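## Task

Arrange the plates so that N1 holds C16, N2 holds C51 and N3 holds C15. Each plate must lie flat within its nest's locators, with its A1 well at the nest corner labelled A1, and must stay there without the robot holding it. At the end, open the grippers and move the arms away.

## Robot and tools

Robot: two xArm7 arms, left_arm and right_arm, each with a two-finger gripper. The fingers stand out sideways from the wrist flange. With the flange pointing down they are level, and wrist roll turns them. Gripper axes: +x runs along the fingers toward the tips, the fingers open and close along y, and +z points back toward the flange. The reported hand point lies midway between the finger pads, about 2 cm short of the tips.

Scene frame: the origin is on the table top between the two bases. +x points out over the table, +z points up, and left_arm sits on the +y side. The base positions are left_arm (+0.019, +0.265, 0) and right_arm (-0.030, -0.422, 0) m. The names left and right do not mean sides of an image. The nest OUT is empty and lies between the arms. Nests N1, N2, N3 and RD form an arc in front of the arms, in that order going clockwise seen from above. The fixed bar-code scanner sits beside RD. A plate's A1 well is at its cut-off corner. To learn a plate's ID, lay it flat in RD with A1 at the A1 corner and keep the scanner's view clear. Plates can be parked in OUT while you swap them.

execute_actions(actions): runs a list of action objects in order, then returns the state and the four camera images. An empty list only returns them. Each action can have:
- rows: 1 to 15 rows, each applied for one control step (1/30 s). A row is a single flat list of 14 numbers in [-1, 1] covering both arms: left_arm dx, dy, dz, rx, ry, rz, opening, then right_arm the same seven. Give all 14 even when one arm stays still.
- dx, dy, dz, rx, ry, rz are offsets, not poses. They are measured in that gripper's own axes from its measured pose when the action began. For the first action of a call, that is the last pose a result reported. Each row counts from that start, not from the row before. Scale: 1.0 means 0.6 m of translation or 180 degrees. rx, ry, rz form one rotation vector. All zeros means hold the start pose.
- opening is absolute, not an offset: +1 is fully open (0.150 m) and -1 is closed (the pads are still 0.071 m apart). A full close needs at least about 0.4 s.
- steps: an integer from 1 to 450, at least the number of rows, default 15. After the last row, each arm keeps driving toward that row's target and gripper command. Give long moves plenty of steps.
- until: ends the action at the first step where every condition holds. Only the scanner can be named. Its fields are code (a lower-case ID such as "c15", or "no_read") and reads. A plain value is allowed for code, or [op, value] with op one of =, !=, <, <=, >, >=. Numbers always need an op, e.g. {"scanner": {"reads": [">", 0]}}. until does not stop the arms. Any bad value or unknown name rejects the whole call before anything moves.

Each step, the commanded pose is clipped to within 70 mm and 16 degrees of the measured pose. The controller uses damped inverse kinematics and favours position over orientation. If a move is cut short, send the rest in the next action rather than counting on the arm to drift there. For gentle motion, ramp the offsets a little per row: adding 0.01 per row is 6 mm per step, 0.18 m/s. Sudden starts can shake a plate loose.

Results: each arm's line gives end_effector_position (m), end_effector_quat_wxyz and velocities, all in the scene frame. Printed positions can be off, more so at long reach. Hand target is the pose the controller is now heading for. grip_measured is the finger opening on the command scale. The last joint value is the opening in metres. Each gripper reads off by up to about 1 mm. To keep hold of a plate, command at least about 0.04 below grip_measured. Pads push up to about 20 N each, and a fast close can squeeze harder. The scanner reports code (never a wrong ID) and reads (how many times code went from no_read to an ID). "pose unreachable" means the clearance check altered or blocked that arm's command. That arm then drops its target and rests until new rows arrive. If an arm is pushed far off its target, both arms drop theirs.

Faults: if contact torque reaches a joint's load limit, that arm backs off, stands still for 10 s and skips the rest of the call. Load limits in N m: waist and shoulder 44.5, upper arm roll, elbow and forearm roll 26.7, wrist pitch and wrist roll 17.8. A held plate's weight counts. Holding a load heats the motors. A MOTOR HOT warning appears from 65 °C, and at 80 °C the arm is braked until it cools. The robot keeps holding your last command while you compose a reply. Random tugs may disturb a held or loose item.

zoom_image(camera, region): returns a closer view of the latest image. camera is one of cam_high, cam_low (896x504) or cam_left_wrist, cam_right_wrist (616x616, fisheye). region is [x0, y0, x1, y1] in pixels, top-left origin, at most 504 by 504.

read_manual(section): returns only the URDF licence texts ("licences"). It does not move anything.

finished_scene(scene): give the current scene's number. It ends that scene for good once the robot has held its last command, and the result says whether the goal was met. The arrangement must already be complete and stable, with the grippers open and clear.

Avoid: pushing anything off the table, dropping plates, slamming or pressing hard, and letting the arms collide or press on each other.

Each tool is called after "Request:" as name(argument=value, ...), one argument or row to a line, values as JSON.

## Session

Request:
execute_actions(
  actions=[],
)

Scene clock: 0.00 s.
left_arm: end_effector_position=(+0.4955, +0.3619, +0.3855) grip_measured=+1.00 end_effector_quat_wxyz=(+0.039, -0.035, -0.011, +0.999) end_effector_velocity=(-0.000, +0.000, +0.001) end_effector_angular_velocity=(+0.000, -0.001, +0.000) | right_arm: end_effector_position=(+0.5500, +0.0842, +0.1224) grip_measured=+0.99 end_effector_quat_wxyz=(+0.950, -0.117, -0.070, +0.279) end_effector_velocity=(+0.000, -0.000, -0.001) end_effector_angular_velocity=(-0.001, +0.002, +0.001)
Joint positions: left_arm=[ 0.046  0.539 -0.064  2.014  0.043  1.404 -2.948  0.15 ] | right_arm=[ 0.719  0.789 -0.035  1.602 -0.34   0.832  0.447  0.15 ]
Joint velocities: left_arm=[ 0.    -0.001  0.    -0.    -0.     0.    -0.     0.   ] | right_arm=[-0.001  0.001  0.    -0.     0.     0.    -0.002  0.   ]
Hand target (left_arm): +0.496, +0.362, +0.385; +0.039, -0.035, -0.011, +0.999
Hand target (right_arm): +0.550, +0.084, +0.122; +0.950, -0.117, -0.070, +0.279
scanner: code=no_read reads=0

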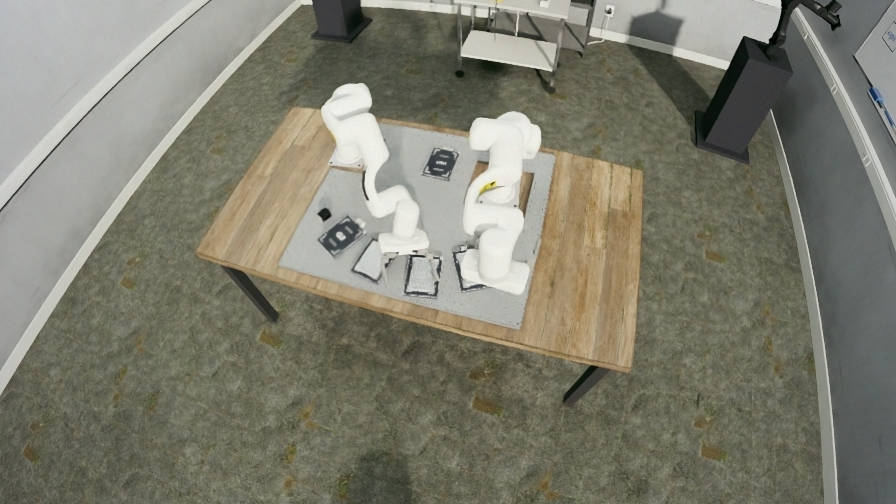

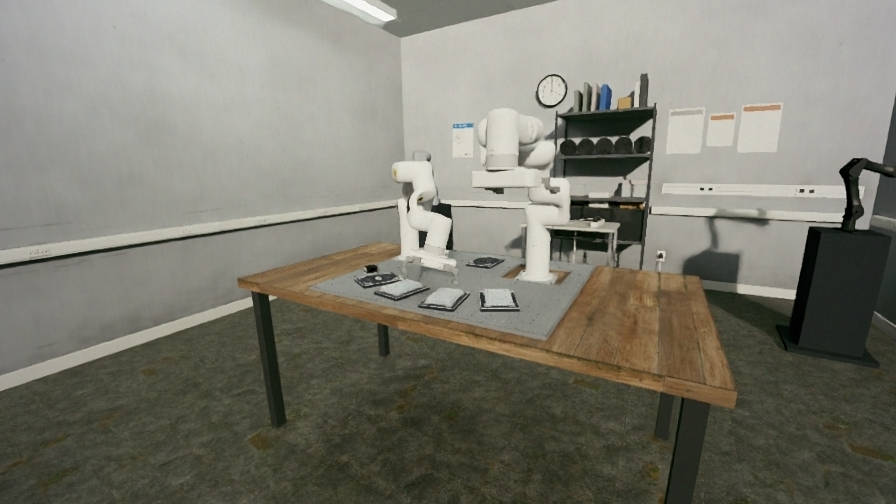

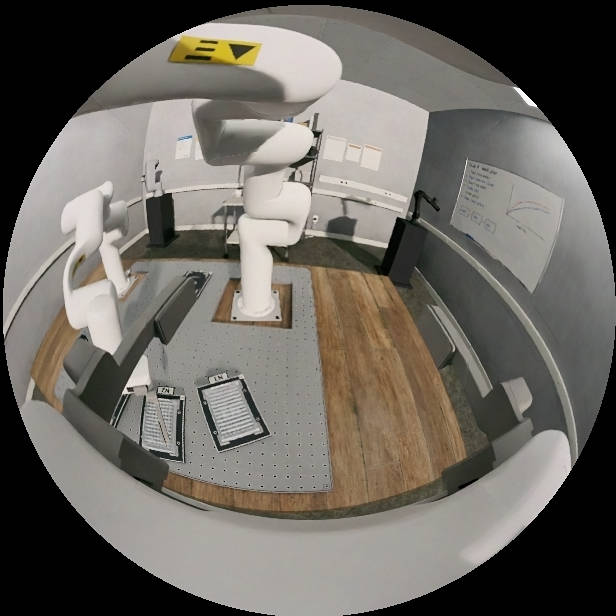

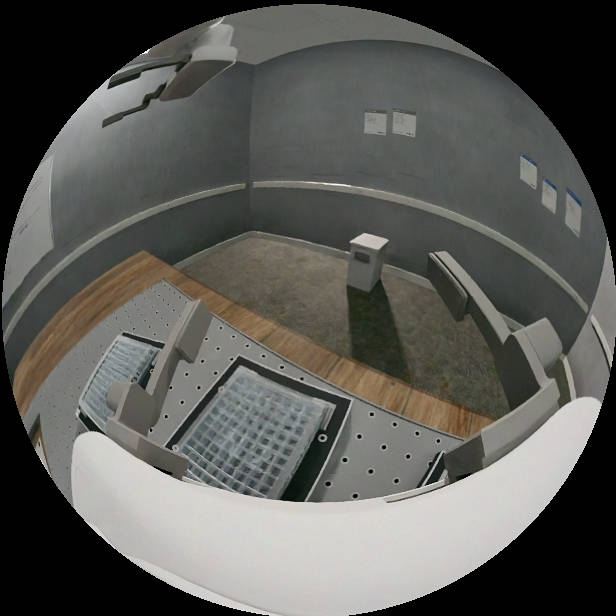

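Request:
zoom_image(
  camera="cam_high",
  region=[260, 90, 580, 340],
)

Request:
zoom_image(
  camera="cam_low",
  region=[320, 240, 580, 340],
)

Region (260, 90, 580, 340) of cam_high's 896x504 image, scaled by 1.575, with more detail than that image has; it fills the top 394 rows of this view, and the rest is white.

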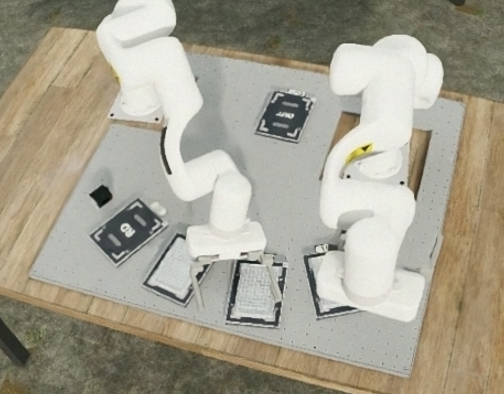

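Region (320, 240, 580, 340) of cam_low's 896x504 image, scaled by 1.938, with more detail than that image has; it fills the top 194 rows of this view, and the rest is white.

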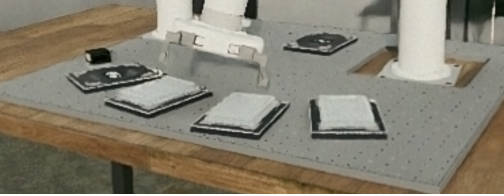

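Request:
execute_actions(
  actions=[
    {"rows": [[0.3,0,0,0,0,-0.9,1, 0.0226,-0.0871,0.321,0.0863,0.0224,0,1]], "steps": 75},
  ],
)

Scene clock: 3.47 s.
left_arm: end_effector_position=(+0.3168, +0.3747, +0.3709) grip_measured=+1.00 end_effector_quat_wxyz=(+0.992, +0.007, -0.037, +0.118) end_effector_velocity=(-0.000, +0.001, +0.000) end_effector_angular_velocity=(-0.001, -0.001, +0.002) | right_arm: end_effector_position=(+0.5501, +0.0848, +0.3229) grip_measured=+0.99 end_effector_quat_wxyz=(+0.959, +0.003, +0.001, +0.282) end_effector_velocity=(+0.000, -0.000, +0.000) end_effector_angular_velocity=(-0.000, -0.000, -0.000)
Joint positions: left_arm=[-0.402 -1.356  0.385  0.397  0.412  1.657 -0.359  0.15 ] | right_arm=[ 0.602  0.546  0.081  1.833 -0.038  1.288  0.202  0.15 ]
Joint velocities: left_arm=[ 0.002 -0.001  0.001  0.     0.     0.     0.     0.   ] | right_arm=[-0.001  0.     0.     0.    -0.     0.    -0.     0.   ]
Hand target (left_arm): +0.317, +0.375, +0.371; +0.992, +0.007, -0.037, +0.117
Hand target (right_arm): +0.550, +0.085, +0.323; +0.959, +0.003, +0.001, +0.282
Off the commanded pose (left_arm): 0.003 m, 0 deg.
Off the commanded pose (right_arm): 0.001 m, 0 deg.
scanner: code=no_read reads=0

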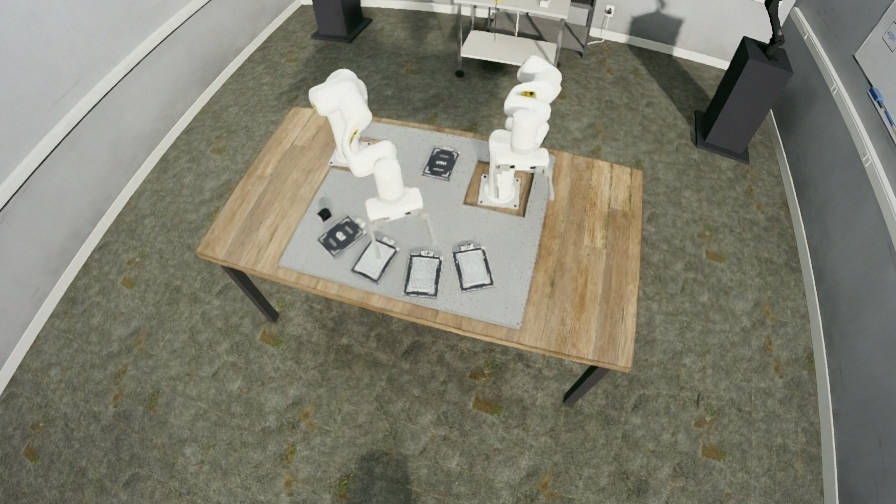

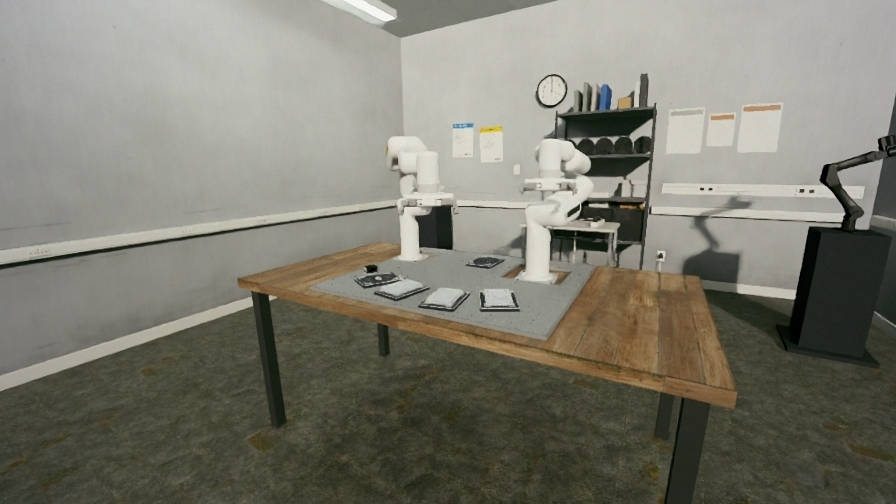

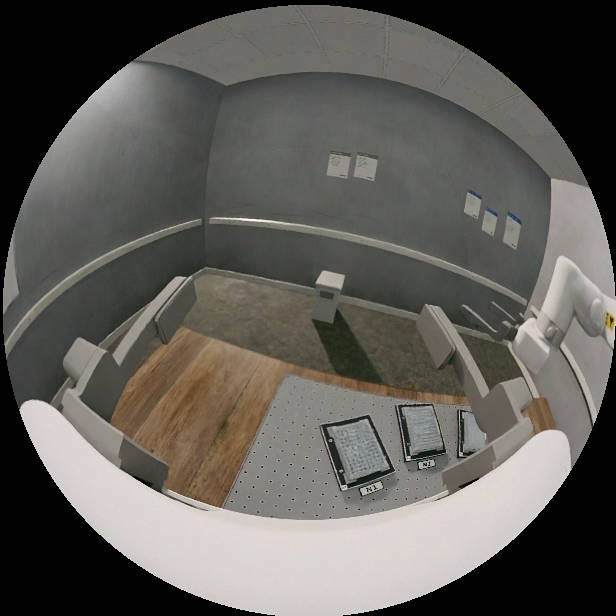

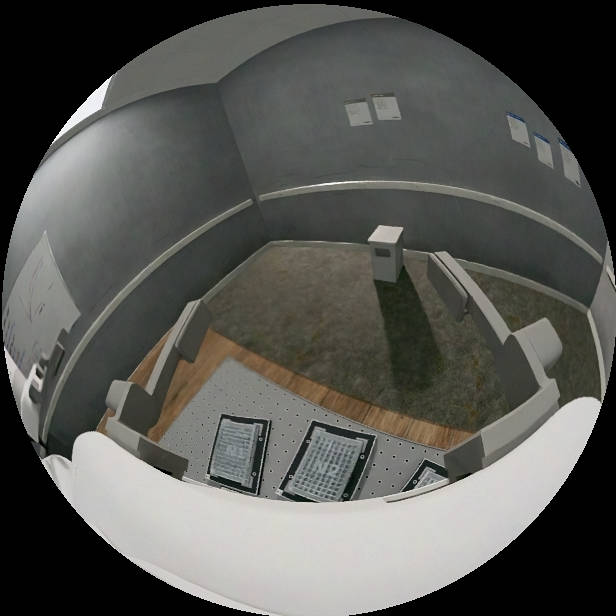

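Request:
zoom_image(
  camera="cam_high",
  region=[300, 200, 510, 310],
)

Request:
zoom_image(
  camera="cam_left_wrist",
  region=[300, 390, 500, 510],
)

Region (300, 200, 510, 310) of cam_high's 896x504 image, scaled by 2.400, with more detail than that image has; it fills the top 264 rows of this view, and the rest is white.

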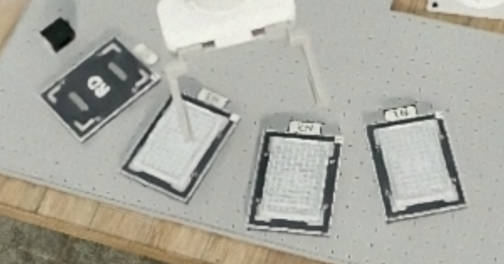

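Region (300, 390, 500, 510) of cam_left_wrist's 616x616 image, scaled by 2.520, with more detail than that image has; it fills the top 302 rows of this view, and the rest is white.

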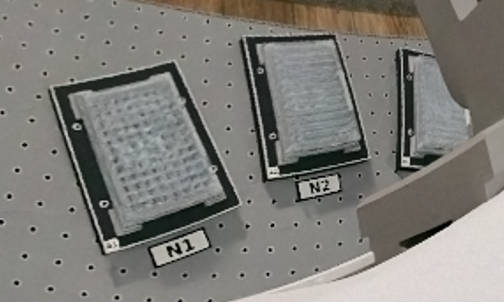

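Request:
execute_actions(
  actions=[
    {"rows": [[0.1503,-0.2078,-0.378,-0.0017,0.024,0,1, -0.767,-0.328,0.05,0,0,0,1]], "steps": 60},
  ],
)

Scene clock: 7.13 s.
left_arm: end_effector_position=(+0.4497, +0.2796, +0.1517) grip_measured=+1.00 end_effector_quat_wxyz=(+0.993, -0.001, +0.001, +0.117) end_effector_velocity=(-0.000, +0.000, -0.000) end_effector_angular_velocity=(+0.001, +0.001, +0.001) | right_arm: end_effector_position=(+0.2689, -0.3295, +0.3541) grip_measured=+0.99 end_effector_quat_wxyz=(+0.960, +0.000, +0.001, +0.281) end_effector_velocity=(+0.000, -0.000, +0.001) end_effector_angular_velocity=(+0.002, -0.003, -0.001)
Joint positions: left_arm=[-0.809 -0.296  0.699  0.263  0.38   0.525 -0.572  0.15 ] | right_arm=[ 0.289 -1.179 -0.19   0.393 -0.175  1.566 -0.262  0.15 ]
Joint velocities: left_arm=[ 0.     0.001  0.     0.    -0.     0.    -0.     0.   ] | right_arm=[-0.001 -0.002 -0.001  0.001  0.    -0.001 -0.     0.   ]
Hand target (left_arm): +0.450, +0.280, +0.152; +0.993, -0.001, +0.001, +0.117
Hand target (right_arm): +0.269, -0.330, +0.354; +0.960, +0.000, +0.000, +0.281
Off the commanded pose (left_arm): 0.001 m, 0 deg.
Off the commanded pose (right_arm): 0.002 m, 0 deg.
scanner: code=no_read reads=0

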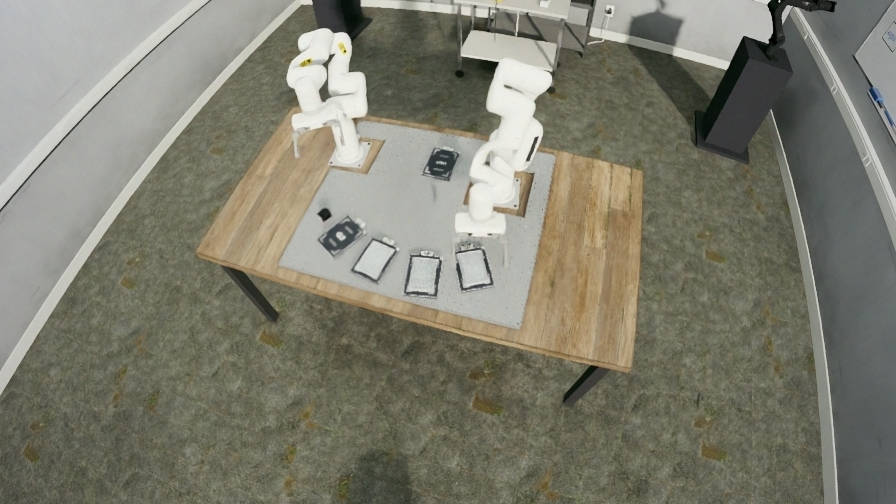

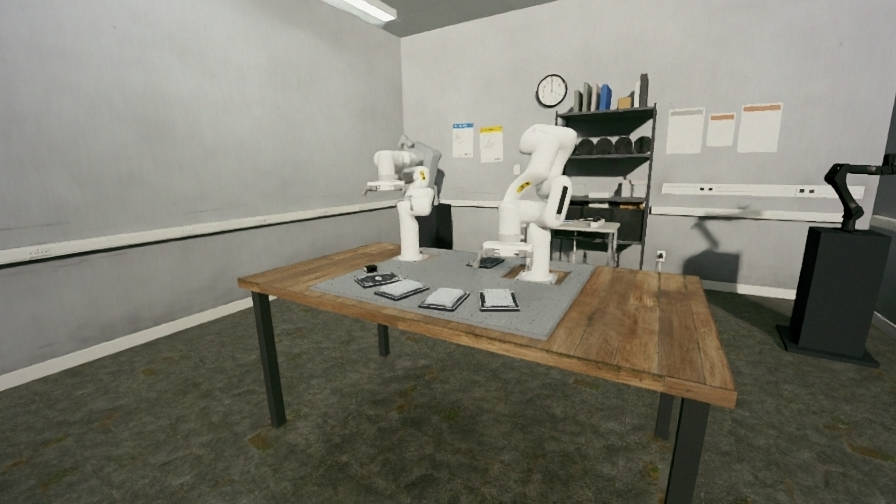

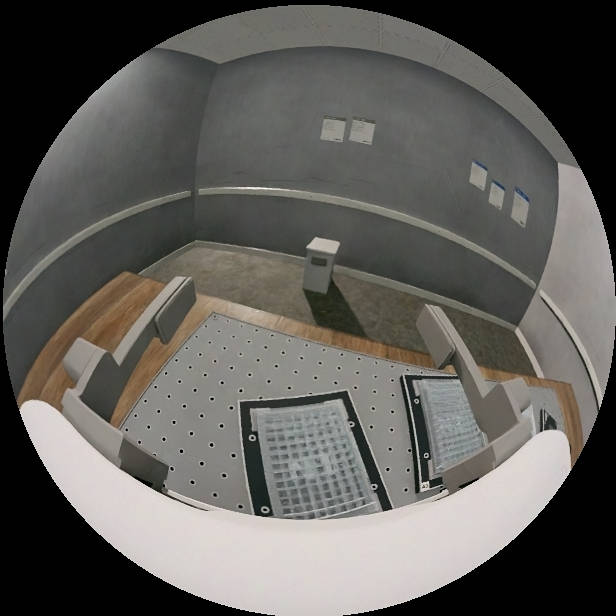

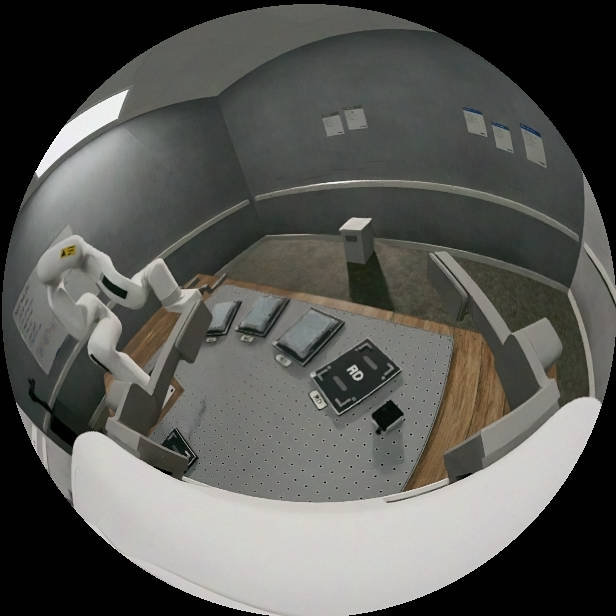

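Request:
zoom_image(
  camera="cam_right_wrist",
  region=[190, 280, 420, 440],
)

Request:
zoom_image(
  camera="cam_left_wrist",
  region=[220, 360, 500, 530],
)

Request:
zoom_image(
  camera="cam_high",
  region=[300, 130, 540, 310],
)

Region (190, 280, 420, 440) of cam_right_wrist's 616x616 image, scaled by 2.191, with more detail than that image has; it fills the top 351 rows of this view, and the rest is white.

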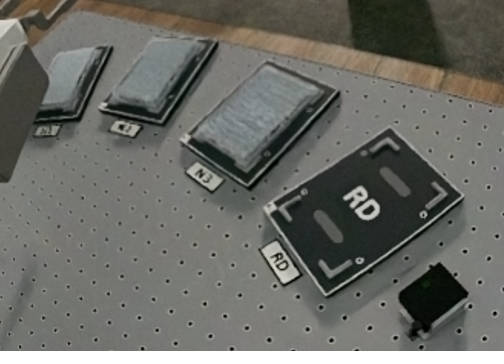

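Region (220, 360, 500, 530) of cam_left_wrist's 616x616 image, scaled by 1.800, with more detail than that image has; it fills the top 306 rows of this view, and the rest is white.

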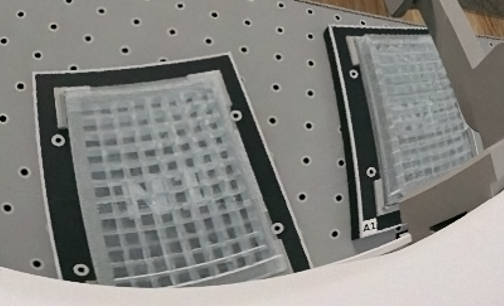

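Region (300, 130, 540, 310) of cam_high's 896x504 image, scaled by 2.100, with more detail than that image has; it fills the top 378 rows of this view, and the rest is white.

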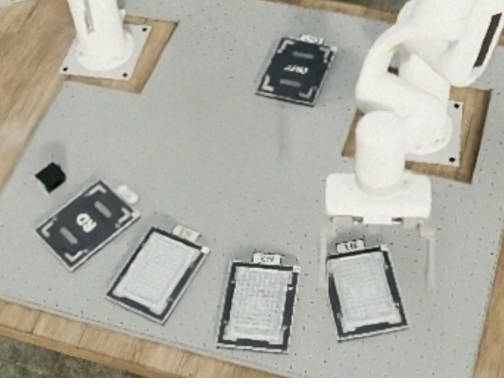

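Request:
execute_actions(
  actions=[
    {"rows": [[-0.125,-0.035,-0.12,0,0,0.053,1, 0,0,0,0,0,0,1]], "steps": 30},
  ],
)

Scene clock: 8.90 s.
left_arm: end_effector_position=(+0.3819, +0.2421, +0.0800) grip_measured=+1.00 end_effector_quat_wxyz=(+0.980, -0.000, +0.001, +0.200) end_effector_velocity=(-0.000, +0.000, -0.001) end_effector_angular_velocity=(-0.001, -0.000, +0.000) | right_arm: end_effector_position=(+0.2689, -0.3295, +0.3541) grip_measured=+0.99 end_effector_quat_wxyz=(+0.960, +0.000, +0.001, +0.281) end_effector_velocity=(-0.000, +0.000, +0.000) end_effector_angular_velocity=(+0.001, -0.000, +0.000)
Joint positions: left_arm=[-1.058  0.003  0.577  0.103 -0.029  0.102 -0.727  0.15 ] | right_arm=[ 0.289 -1.179 -0.19   0.393 -0.175  1.566 -0.262  0.15 ]
Joint velocities: left_arm=[-0.005  0.007 -0.009  0.    -0.046 -0.006  0.032  0.   ] | right_arm=[-0.001 -0.001 -0.     0.     0.001  0.    -0.001 -0.   ]
Hand target (left_arm): +0.382, +0.242, +0.080; +0.980, -0.000, +0.001, +0.200
Hand target (right_arm): +0.269, -0.330, +0.354; +0.960, +0.000, +0.001, +0.281
Off the commanded pose (left_arm): 0.001 m, 0 deg.
Off the commanded pose (right_arm): 0.000 m, 0 deg.
scanner: code=no_read reads=0

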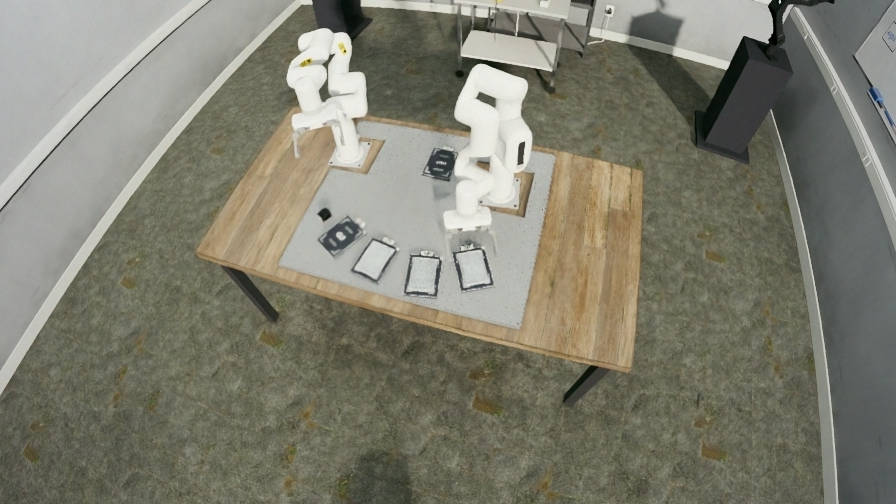

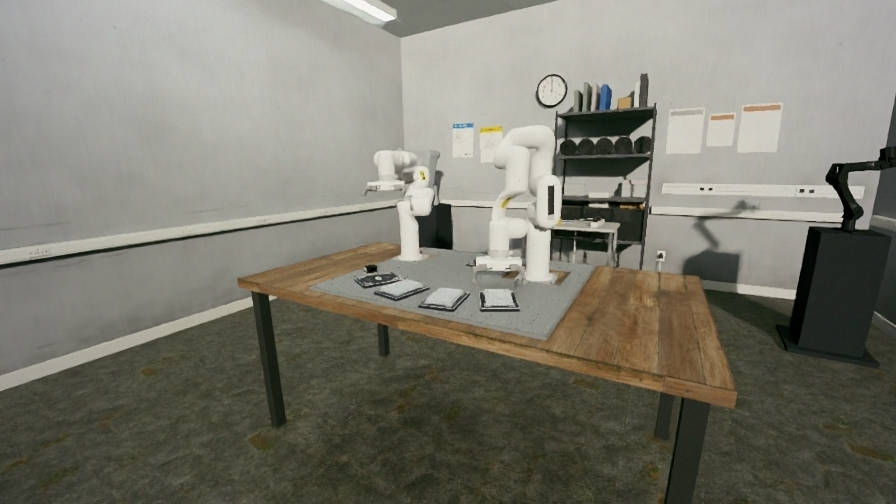

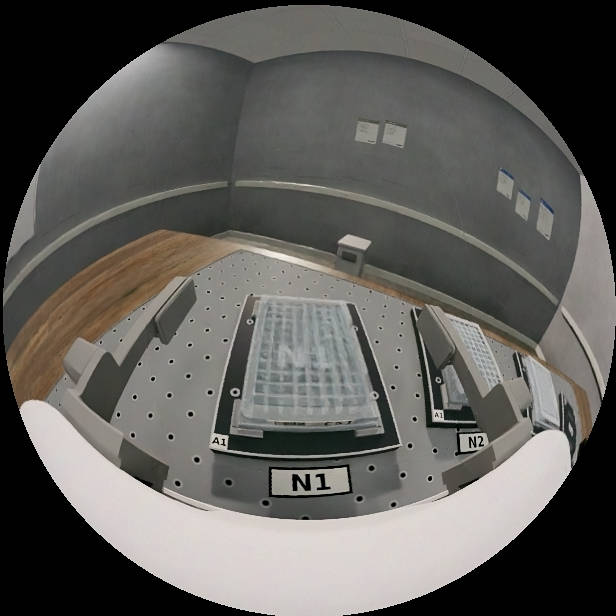

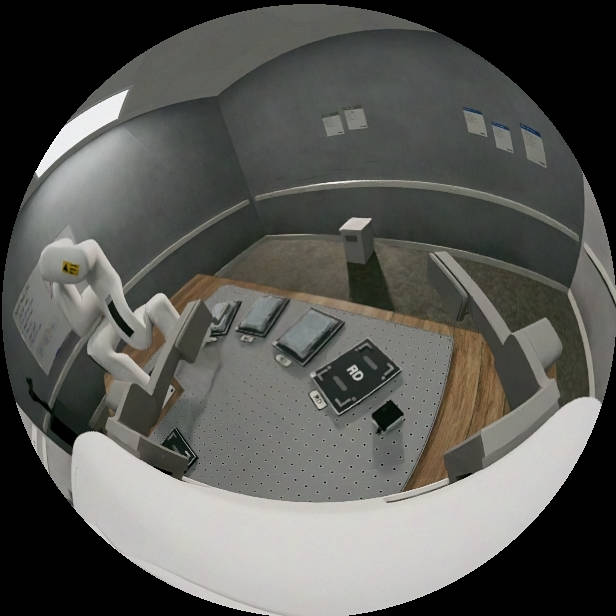

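There's a human-readable label on the near side of the plate; zooming in.

Request:
zoom_image(
  camera="cam_left_wrist",
  region=[200, 380, 410, 460],
)

Request:
zoom_image(
  camera="cam_high",
  region=[400, 190, 540, 310],
)

Request:
zoom_image(
  camera="cam_low",
  region=[410, 250, 560, 320],
)

Region (200, 380, 410, 460) of cam_left_wrist's 616x616 image, scaled by 2.400, with more detail than that image has; it fills the top 192 rows of this view, and the rest is white.

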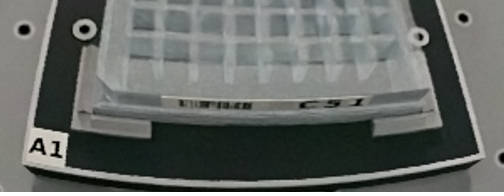

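Region (400, 190, 540, 310) of cam_high's 896x504 image, scaled by 3.600, with more detail than that image has; it fills the top 432 rows of this view, and the rest is white.

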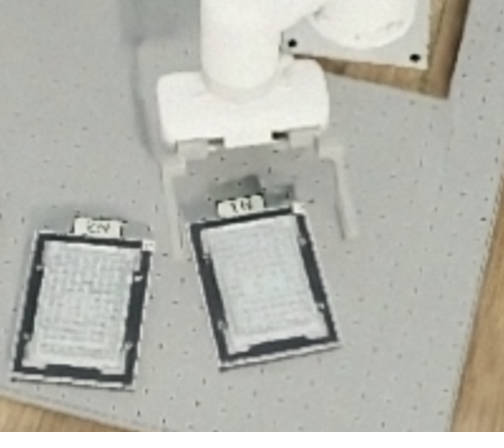

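Region (410, 250, 560, 320) of cam_low's 896x504 image, scaled by 3.360, with more detail than that image has; it fills the top 235 rows of this view, and the rest is white.

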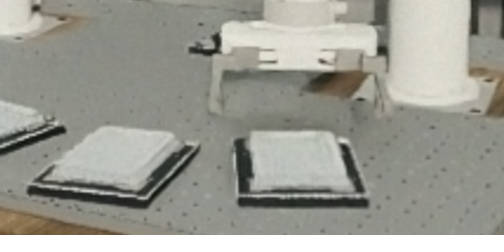

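Request:
execute_actions(
  actions=[
    {"rows": [[0.05,0.004,-0.058,0,0,0.028,1, 0,0,0,0,0,0,1]], "steps": 25},
  ],
)

Scene clock: 10.37 s.
left_arm: end_effector_position=(+0.4087, +0.2561, +0.0457) grip_measured=+1.00 end_effector_quat_wxyz=(+0.970, +0.002, +0.002, +0.243) end_effector_velocity=(-0.000, -0.000, -0.003) end_effector_angular_velocity=(-0.046, -0.033, -0.011) | right_arm: end_effector_position=(+0.2689, -0.3295, +0.3541) grip_measured=+0.99 end_effector_quat_wxyz=(+0.960, +0.000, +0.001, +0.281) end_effector_velocity=(+0.000, -0.000, -0.000) end_effector_angular_velocity=(-0.002, -0.000, -0.000)
Joint positions: left_arm=[-0.567  0.266 -0.     0.26  -0.529  0.    -0.402  0.15 ] | right_arm=[ 0.289 -1.179 -0.19   0.393 -0.175  1.566 -0.262  0.15 ]
Joint velocities: left_arm=[ 0.303  0.026 -0.293 -0.009 -0.075 -0.098  0.106  0.   ] | right_arm=[-0.     0.001  0.     0.    -0.001 -0.     0.    -0.   ]
Hand target (left_arm): +0.409, +0.256, +0.046; +0.970, +0.000, +0.001, +0.243
Hand target (right_arm): +0.269, -0.330, +0.354; +0.960, +0.000, +0.001, +0.281
Off the commanded pose (left_arm): 0.001 m, 0 deg.
Off the commanded pose (right_arm): 0.000 m, 0 deg.
scanner: code=no_read reads=0

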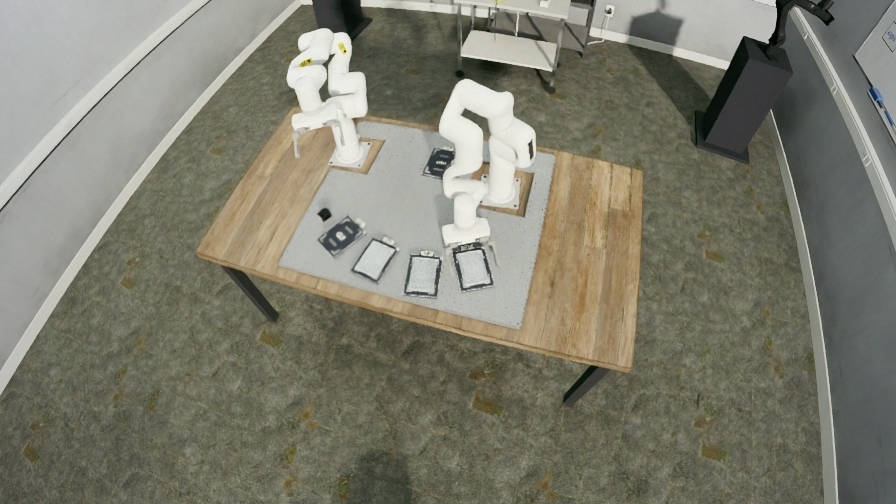

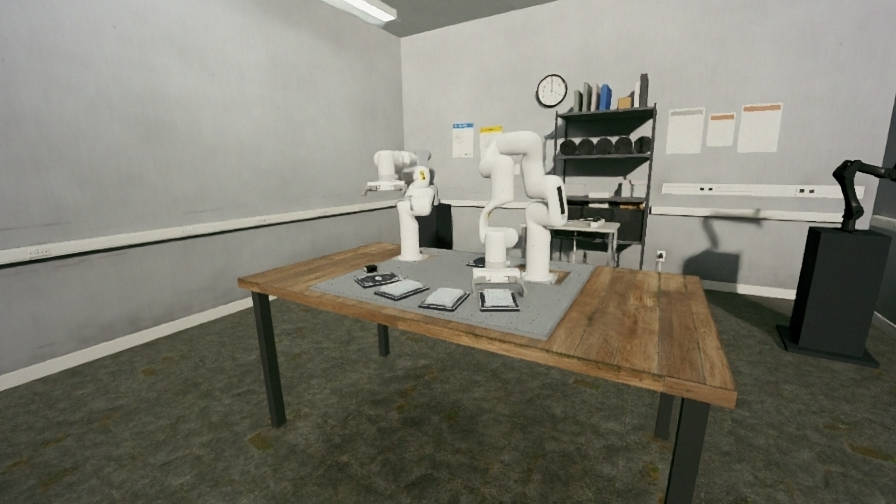

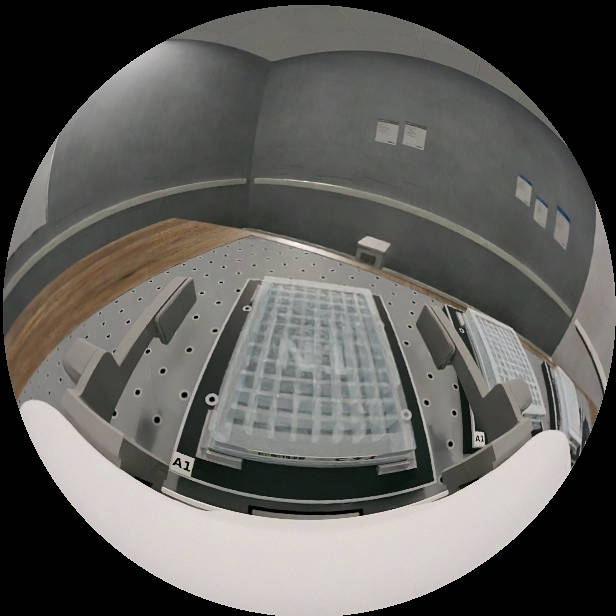

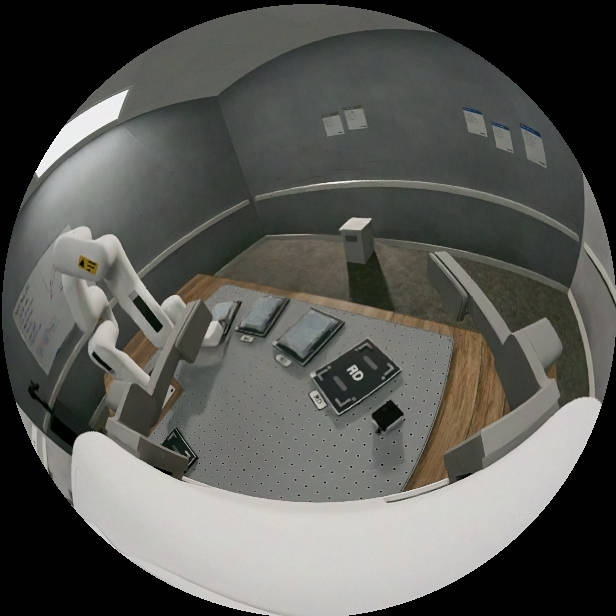

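Request:
zoom_image(
  camera="cam_high",
  region=[420, 210, 530, 300],
)

Request:
zoom_image(
  camera="cam_low",
  region=[450, 260, 550, 320],
)

Region (420, 210, 530, 300) of cam_high's 896x504 image, scaled by 4.582, with more detail than that image has; it fills the top 412 rows of this view, and the rest is white.

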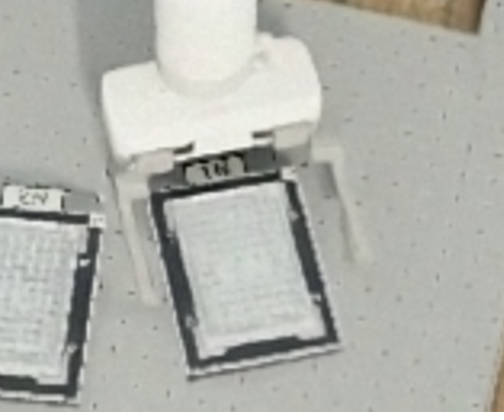

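Region (450, 260, 550, 320) of cam_low's 896x504 image, scaled by 5.040, with more detail than that image has; it fills the top 302 rows of this view, and the rest is white.

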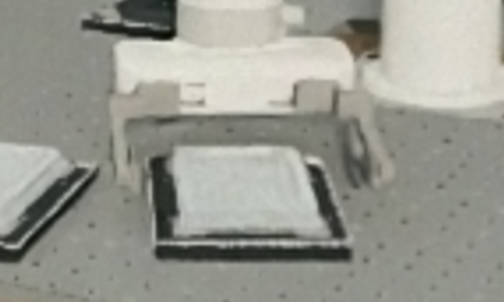

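Request:
execute_actions(
  actions=[
    {"rows": [[0,-0.01,-0.026,0,0,0,1, 0,0,0,0,0,0,1]], "steps": 20},
  ],
)

Scene clock: 11.40 s.
left_arm: end_effector_position=(+0.4116, +0.2508, +0.0302) grip_measured=+1.00 end_effector_quat_wxyz=(+0.970, +0.002, +0.002, +0.243) end_effector_velocity=(+0.000, -0.000, -0.000) end_effector_angular_velocity=(-0.000, +0.000, -0.001) | right_arm: end_effector_position=(+0.2689, -0.3295, +0.3541) grip_measured=+0.99 end_effector_quat_wxyz=(+0.960, +0.000, +0.001, +0.281) end_effector_velocity=(-0.000, +0.000, -0.000) end_effector_angular_velocity=(+0.000, +0.001, +0.001)
Joint positions: left_arm=[-0.489  0.354 -0.091  0.296 -0.546 -0.06  -0.393  0.15 ] | right_arm=[ 0.289 -1.179 -0.19   0.393 -0.175  1.566 -0.262  0.15 ]
Joint velocities: left_arm=[ 0.     0.001 -0.001  0.    -0.    -0.     0.     0.   ] | right_arm=[-0.     0.     0.    -0.001  0.001 -0.    -0.001 -0.   ]
Hand target (left_arm): +0.412, +0.251, +0.030; +0.970, +0.002, +0.002, +0.243
Hand target (right_arm): +0.269, -0.330, +0.354; +0.960, +0.000, +0.001, +0.281
Off the commanded pose (left_arm): 0.000 m, 0 deg.
Off the commanded pose (right_arm): 0.000 m, 0 deg.
scanner: code=no_read reads=0

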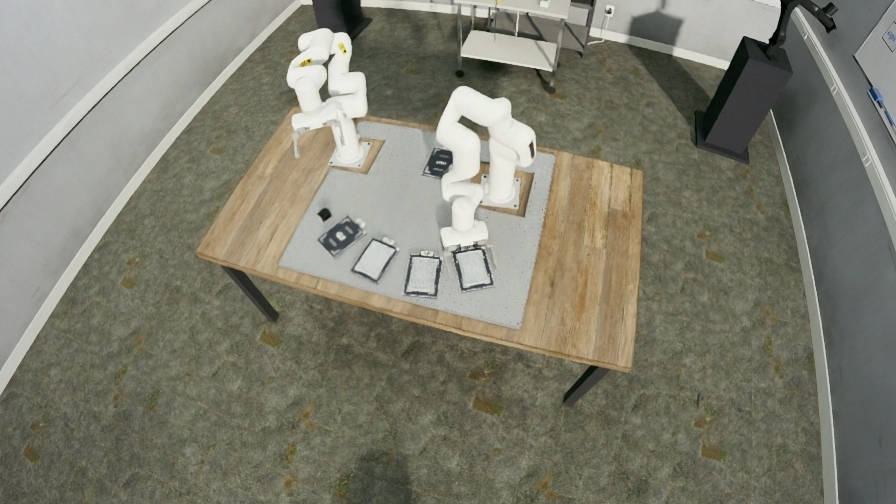

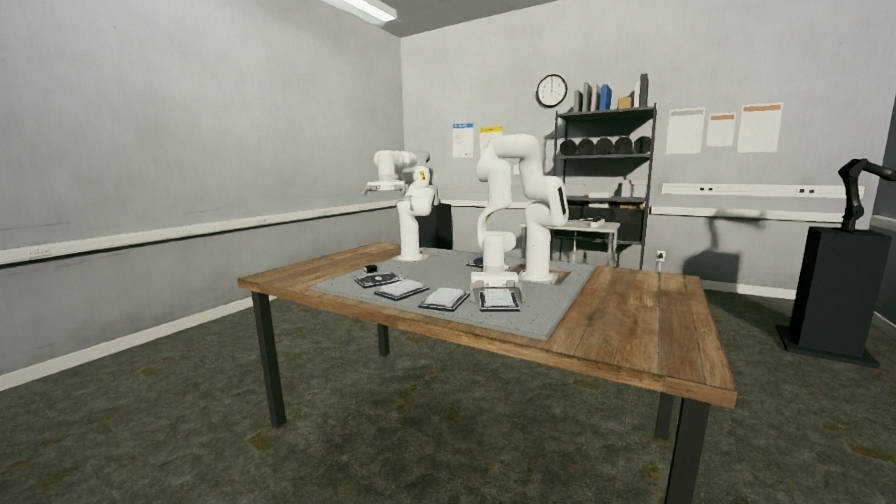

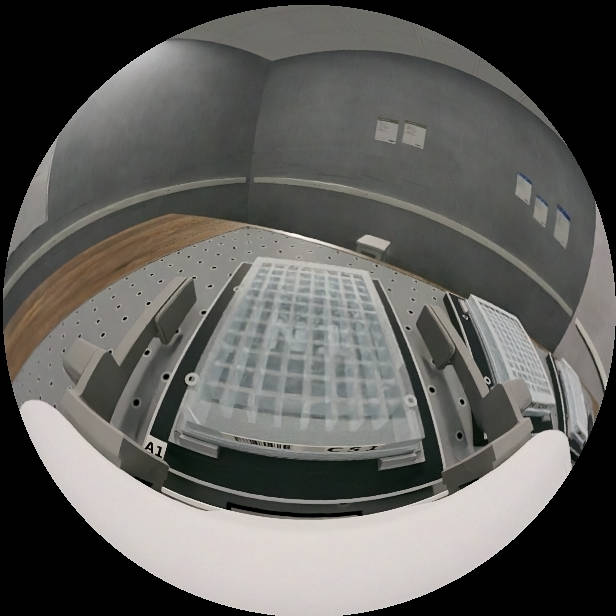

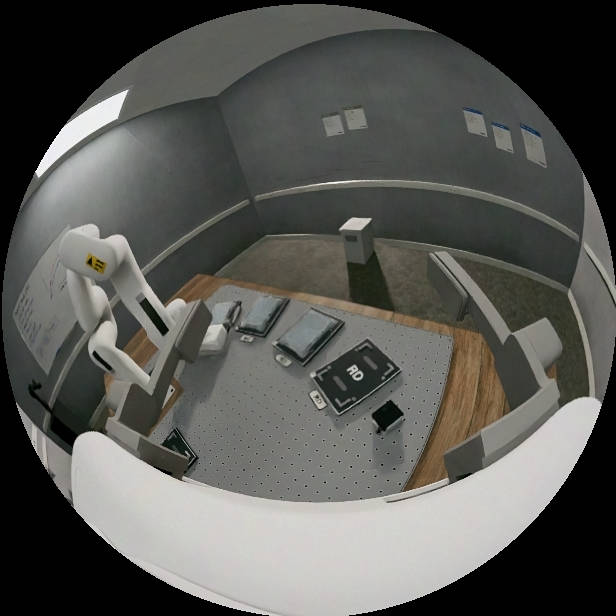

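Request:
zoom_image(
  camera="cam_left_wrist",
  region=[140, 380, 440, 480],
)

Request:
zoom_image(
  camera="cam_low",
  region=[450, 260, 550, 320],
)

Region (140, 380, 440, 480) of cam_left_wrist's 616x616 image, scaled by 1.680, with more detail than that image has.

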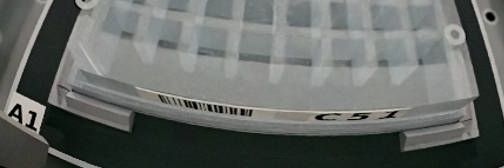

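Region (450, 260, 550, 320) of cam_low's 896x504 image, scaled by 5.040, with more detail than that image has; it fills the top 302 rows of this view, and the rest is white.

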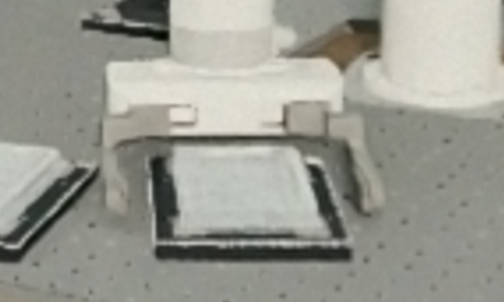

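Request:
execute_actions(
  actions=[
    {"rows": [[0,0,0,0,0,0,0.6, 0.4525,0.2278,-0.4567,0,0,-0.2314,1],[0,0,0,0,0,0,0.3, 0.4525,0.2278,-0.4567,0,0,-0.2314,1],[0,0,0,0,0,0,0.0, 0.4525,0.2278,-0.4567,0,0,-0.2314,1],[0,0,0,0,0,0,-0.3, 0.4525,0.2278,-0.4567,0,0,-0.2314,1],[0,0,0,0,0,0,-0.5, 0.4525,0.2278,-0.4567,0,0,-0.2314,1]], "steps": 25},
    {"rows": [[0,0,0,0,0,0,-0.6, 0,0,0,0,0,0,1]], "steps": 6},
    {"rows": [[0,0,0,0,0,0,-0.7, 0,0,0,0,0,0,1]], "steps": 6},
    {"rows": [[0,0,0,0,0,0,-0.8, 0,0,0,0,0,0,1]], "steps": 10},
  ],
)

Scene clock: 13.80 s.
left_arm: end_effector_position=(+0.4113, +0.2514, +0.0301) grip_measured=+0.27 end_effector_quat_wxyz=(+0.970, +0.002, +0.002, +0.244) end_effector_velocity=(+0.000, -0.000, +0.000) end_effector_angular_velocity=(-0.000, -0.000, -0.000) | right_arm: end_effector_position=(+0.3186, -0.1612, +0.1621) grip_measured=+0.99 end_effector_quat_wxyz=(+0.998, +0.034, +0.033, -0.051) end_effector_velocity=(-0.002, -0.002, -0.004) end_effector_angular_velocity=(-0.007, +0.009, -0.001)
Joint positions: left_arm=[-0.489  0.354 -0.09   0.295 -0.547 -0.06  -0.393  0.121] | right_arm=[ 0.323 -0.154  0.537  0.44   0.318  0.574  0.783  0.15 ]
Joint velocities: left_arm=[-0. -0. -0. -0. -0. -0.  0.  0.] | right_arm=[-0.     0.005 -0.001 -0.005  0.001  0.003 -0.001 -0.   ]
Hand target (left_arm): +0.411, +0.251, +0.030; +0.970, +0.002, +0.002, +0.244
Hand target (right_arm): +0.319, -0.161, +0.162; +0.998, +0.034, +0.033, -0.051
Off the commanded pose (left_arm): 0.000 m, 0 deg.
Off the commanded pose (right_arm): 0.000 m, 0 deg.
scanner: code=no_read reads=0

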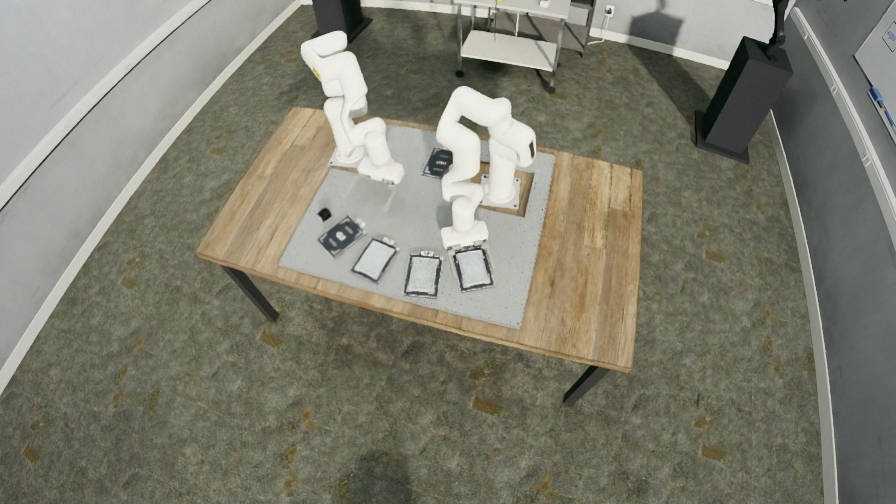

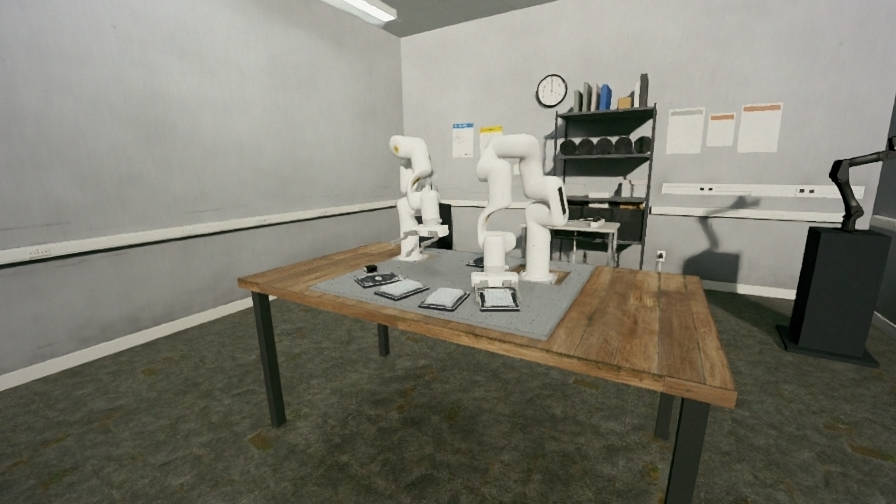

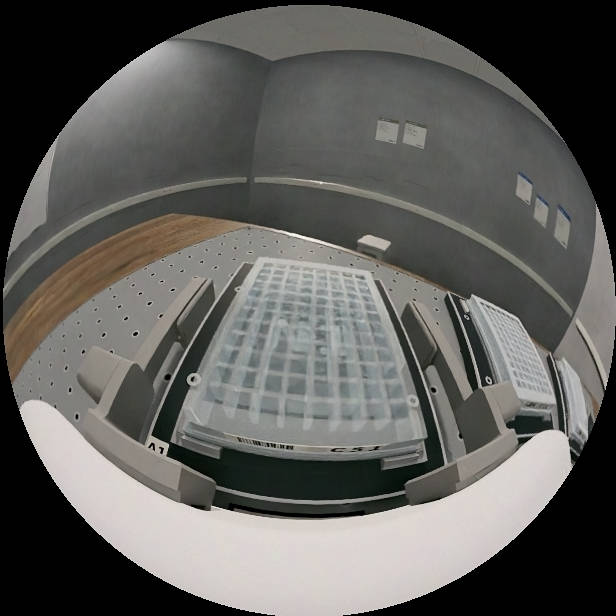

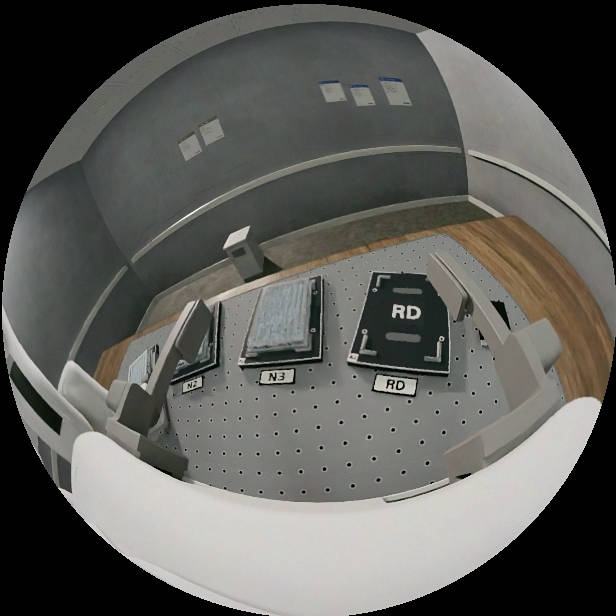

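Request:
zoom_image(
  camera="cam_right_wrist",
  region=[160, 270, 340, 400],
)

Region (160, 270, 340, 400) of cam_right_wrist's 616x616 image, scaled by 2.800, with more detail than that image has.

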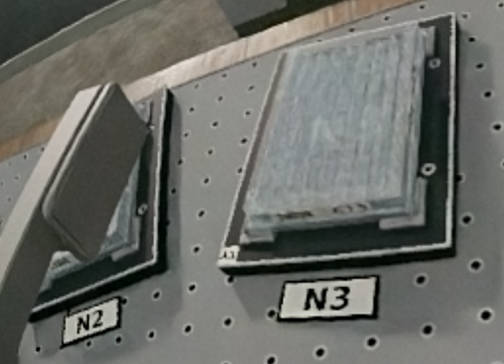

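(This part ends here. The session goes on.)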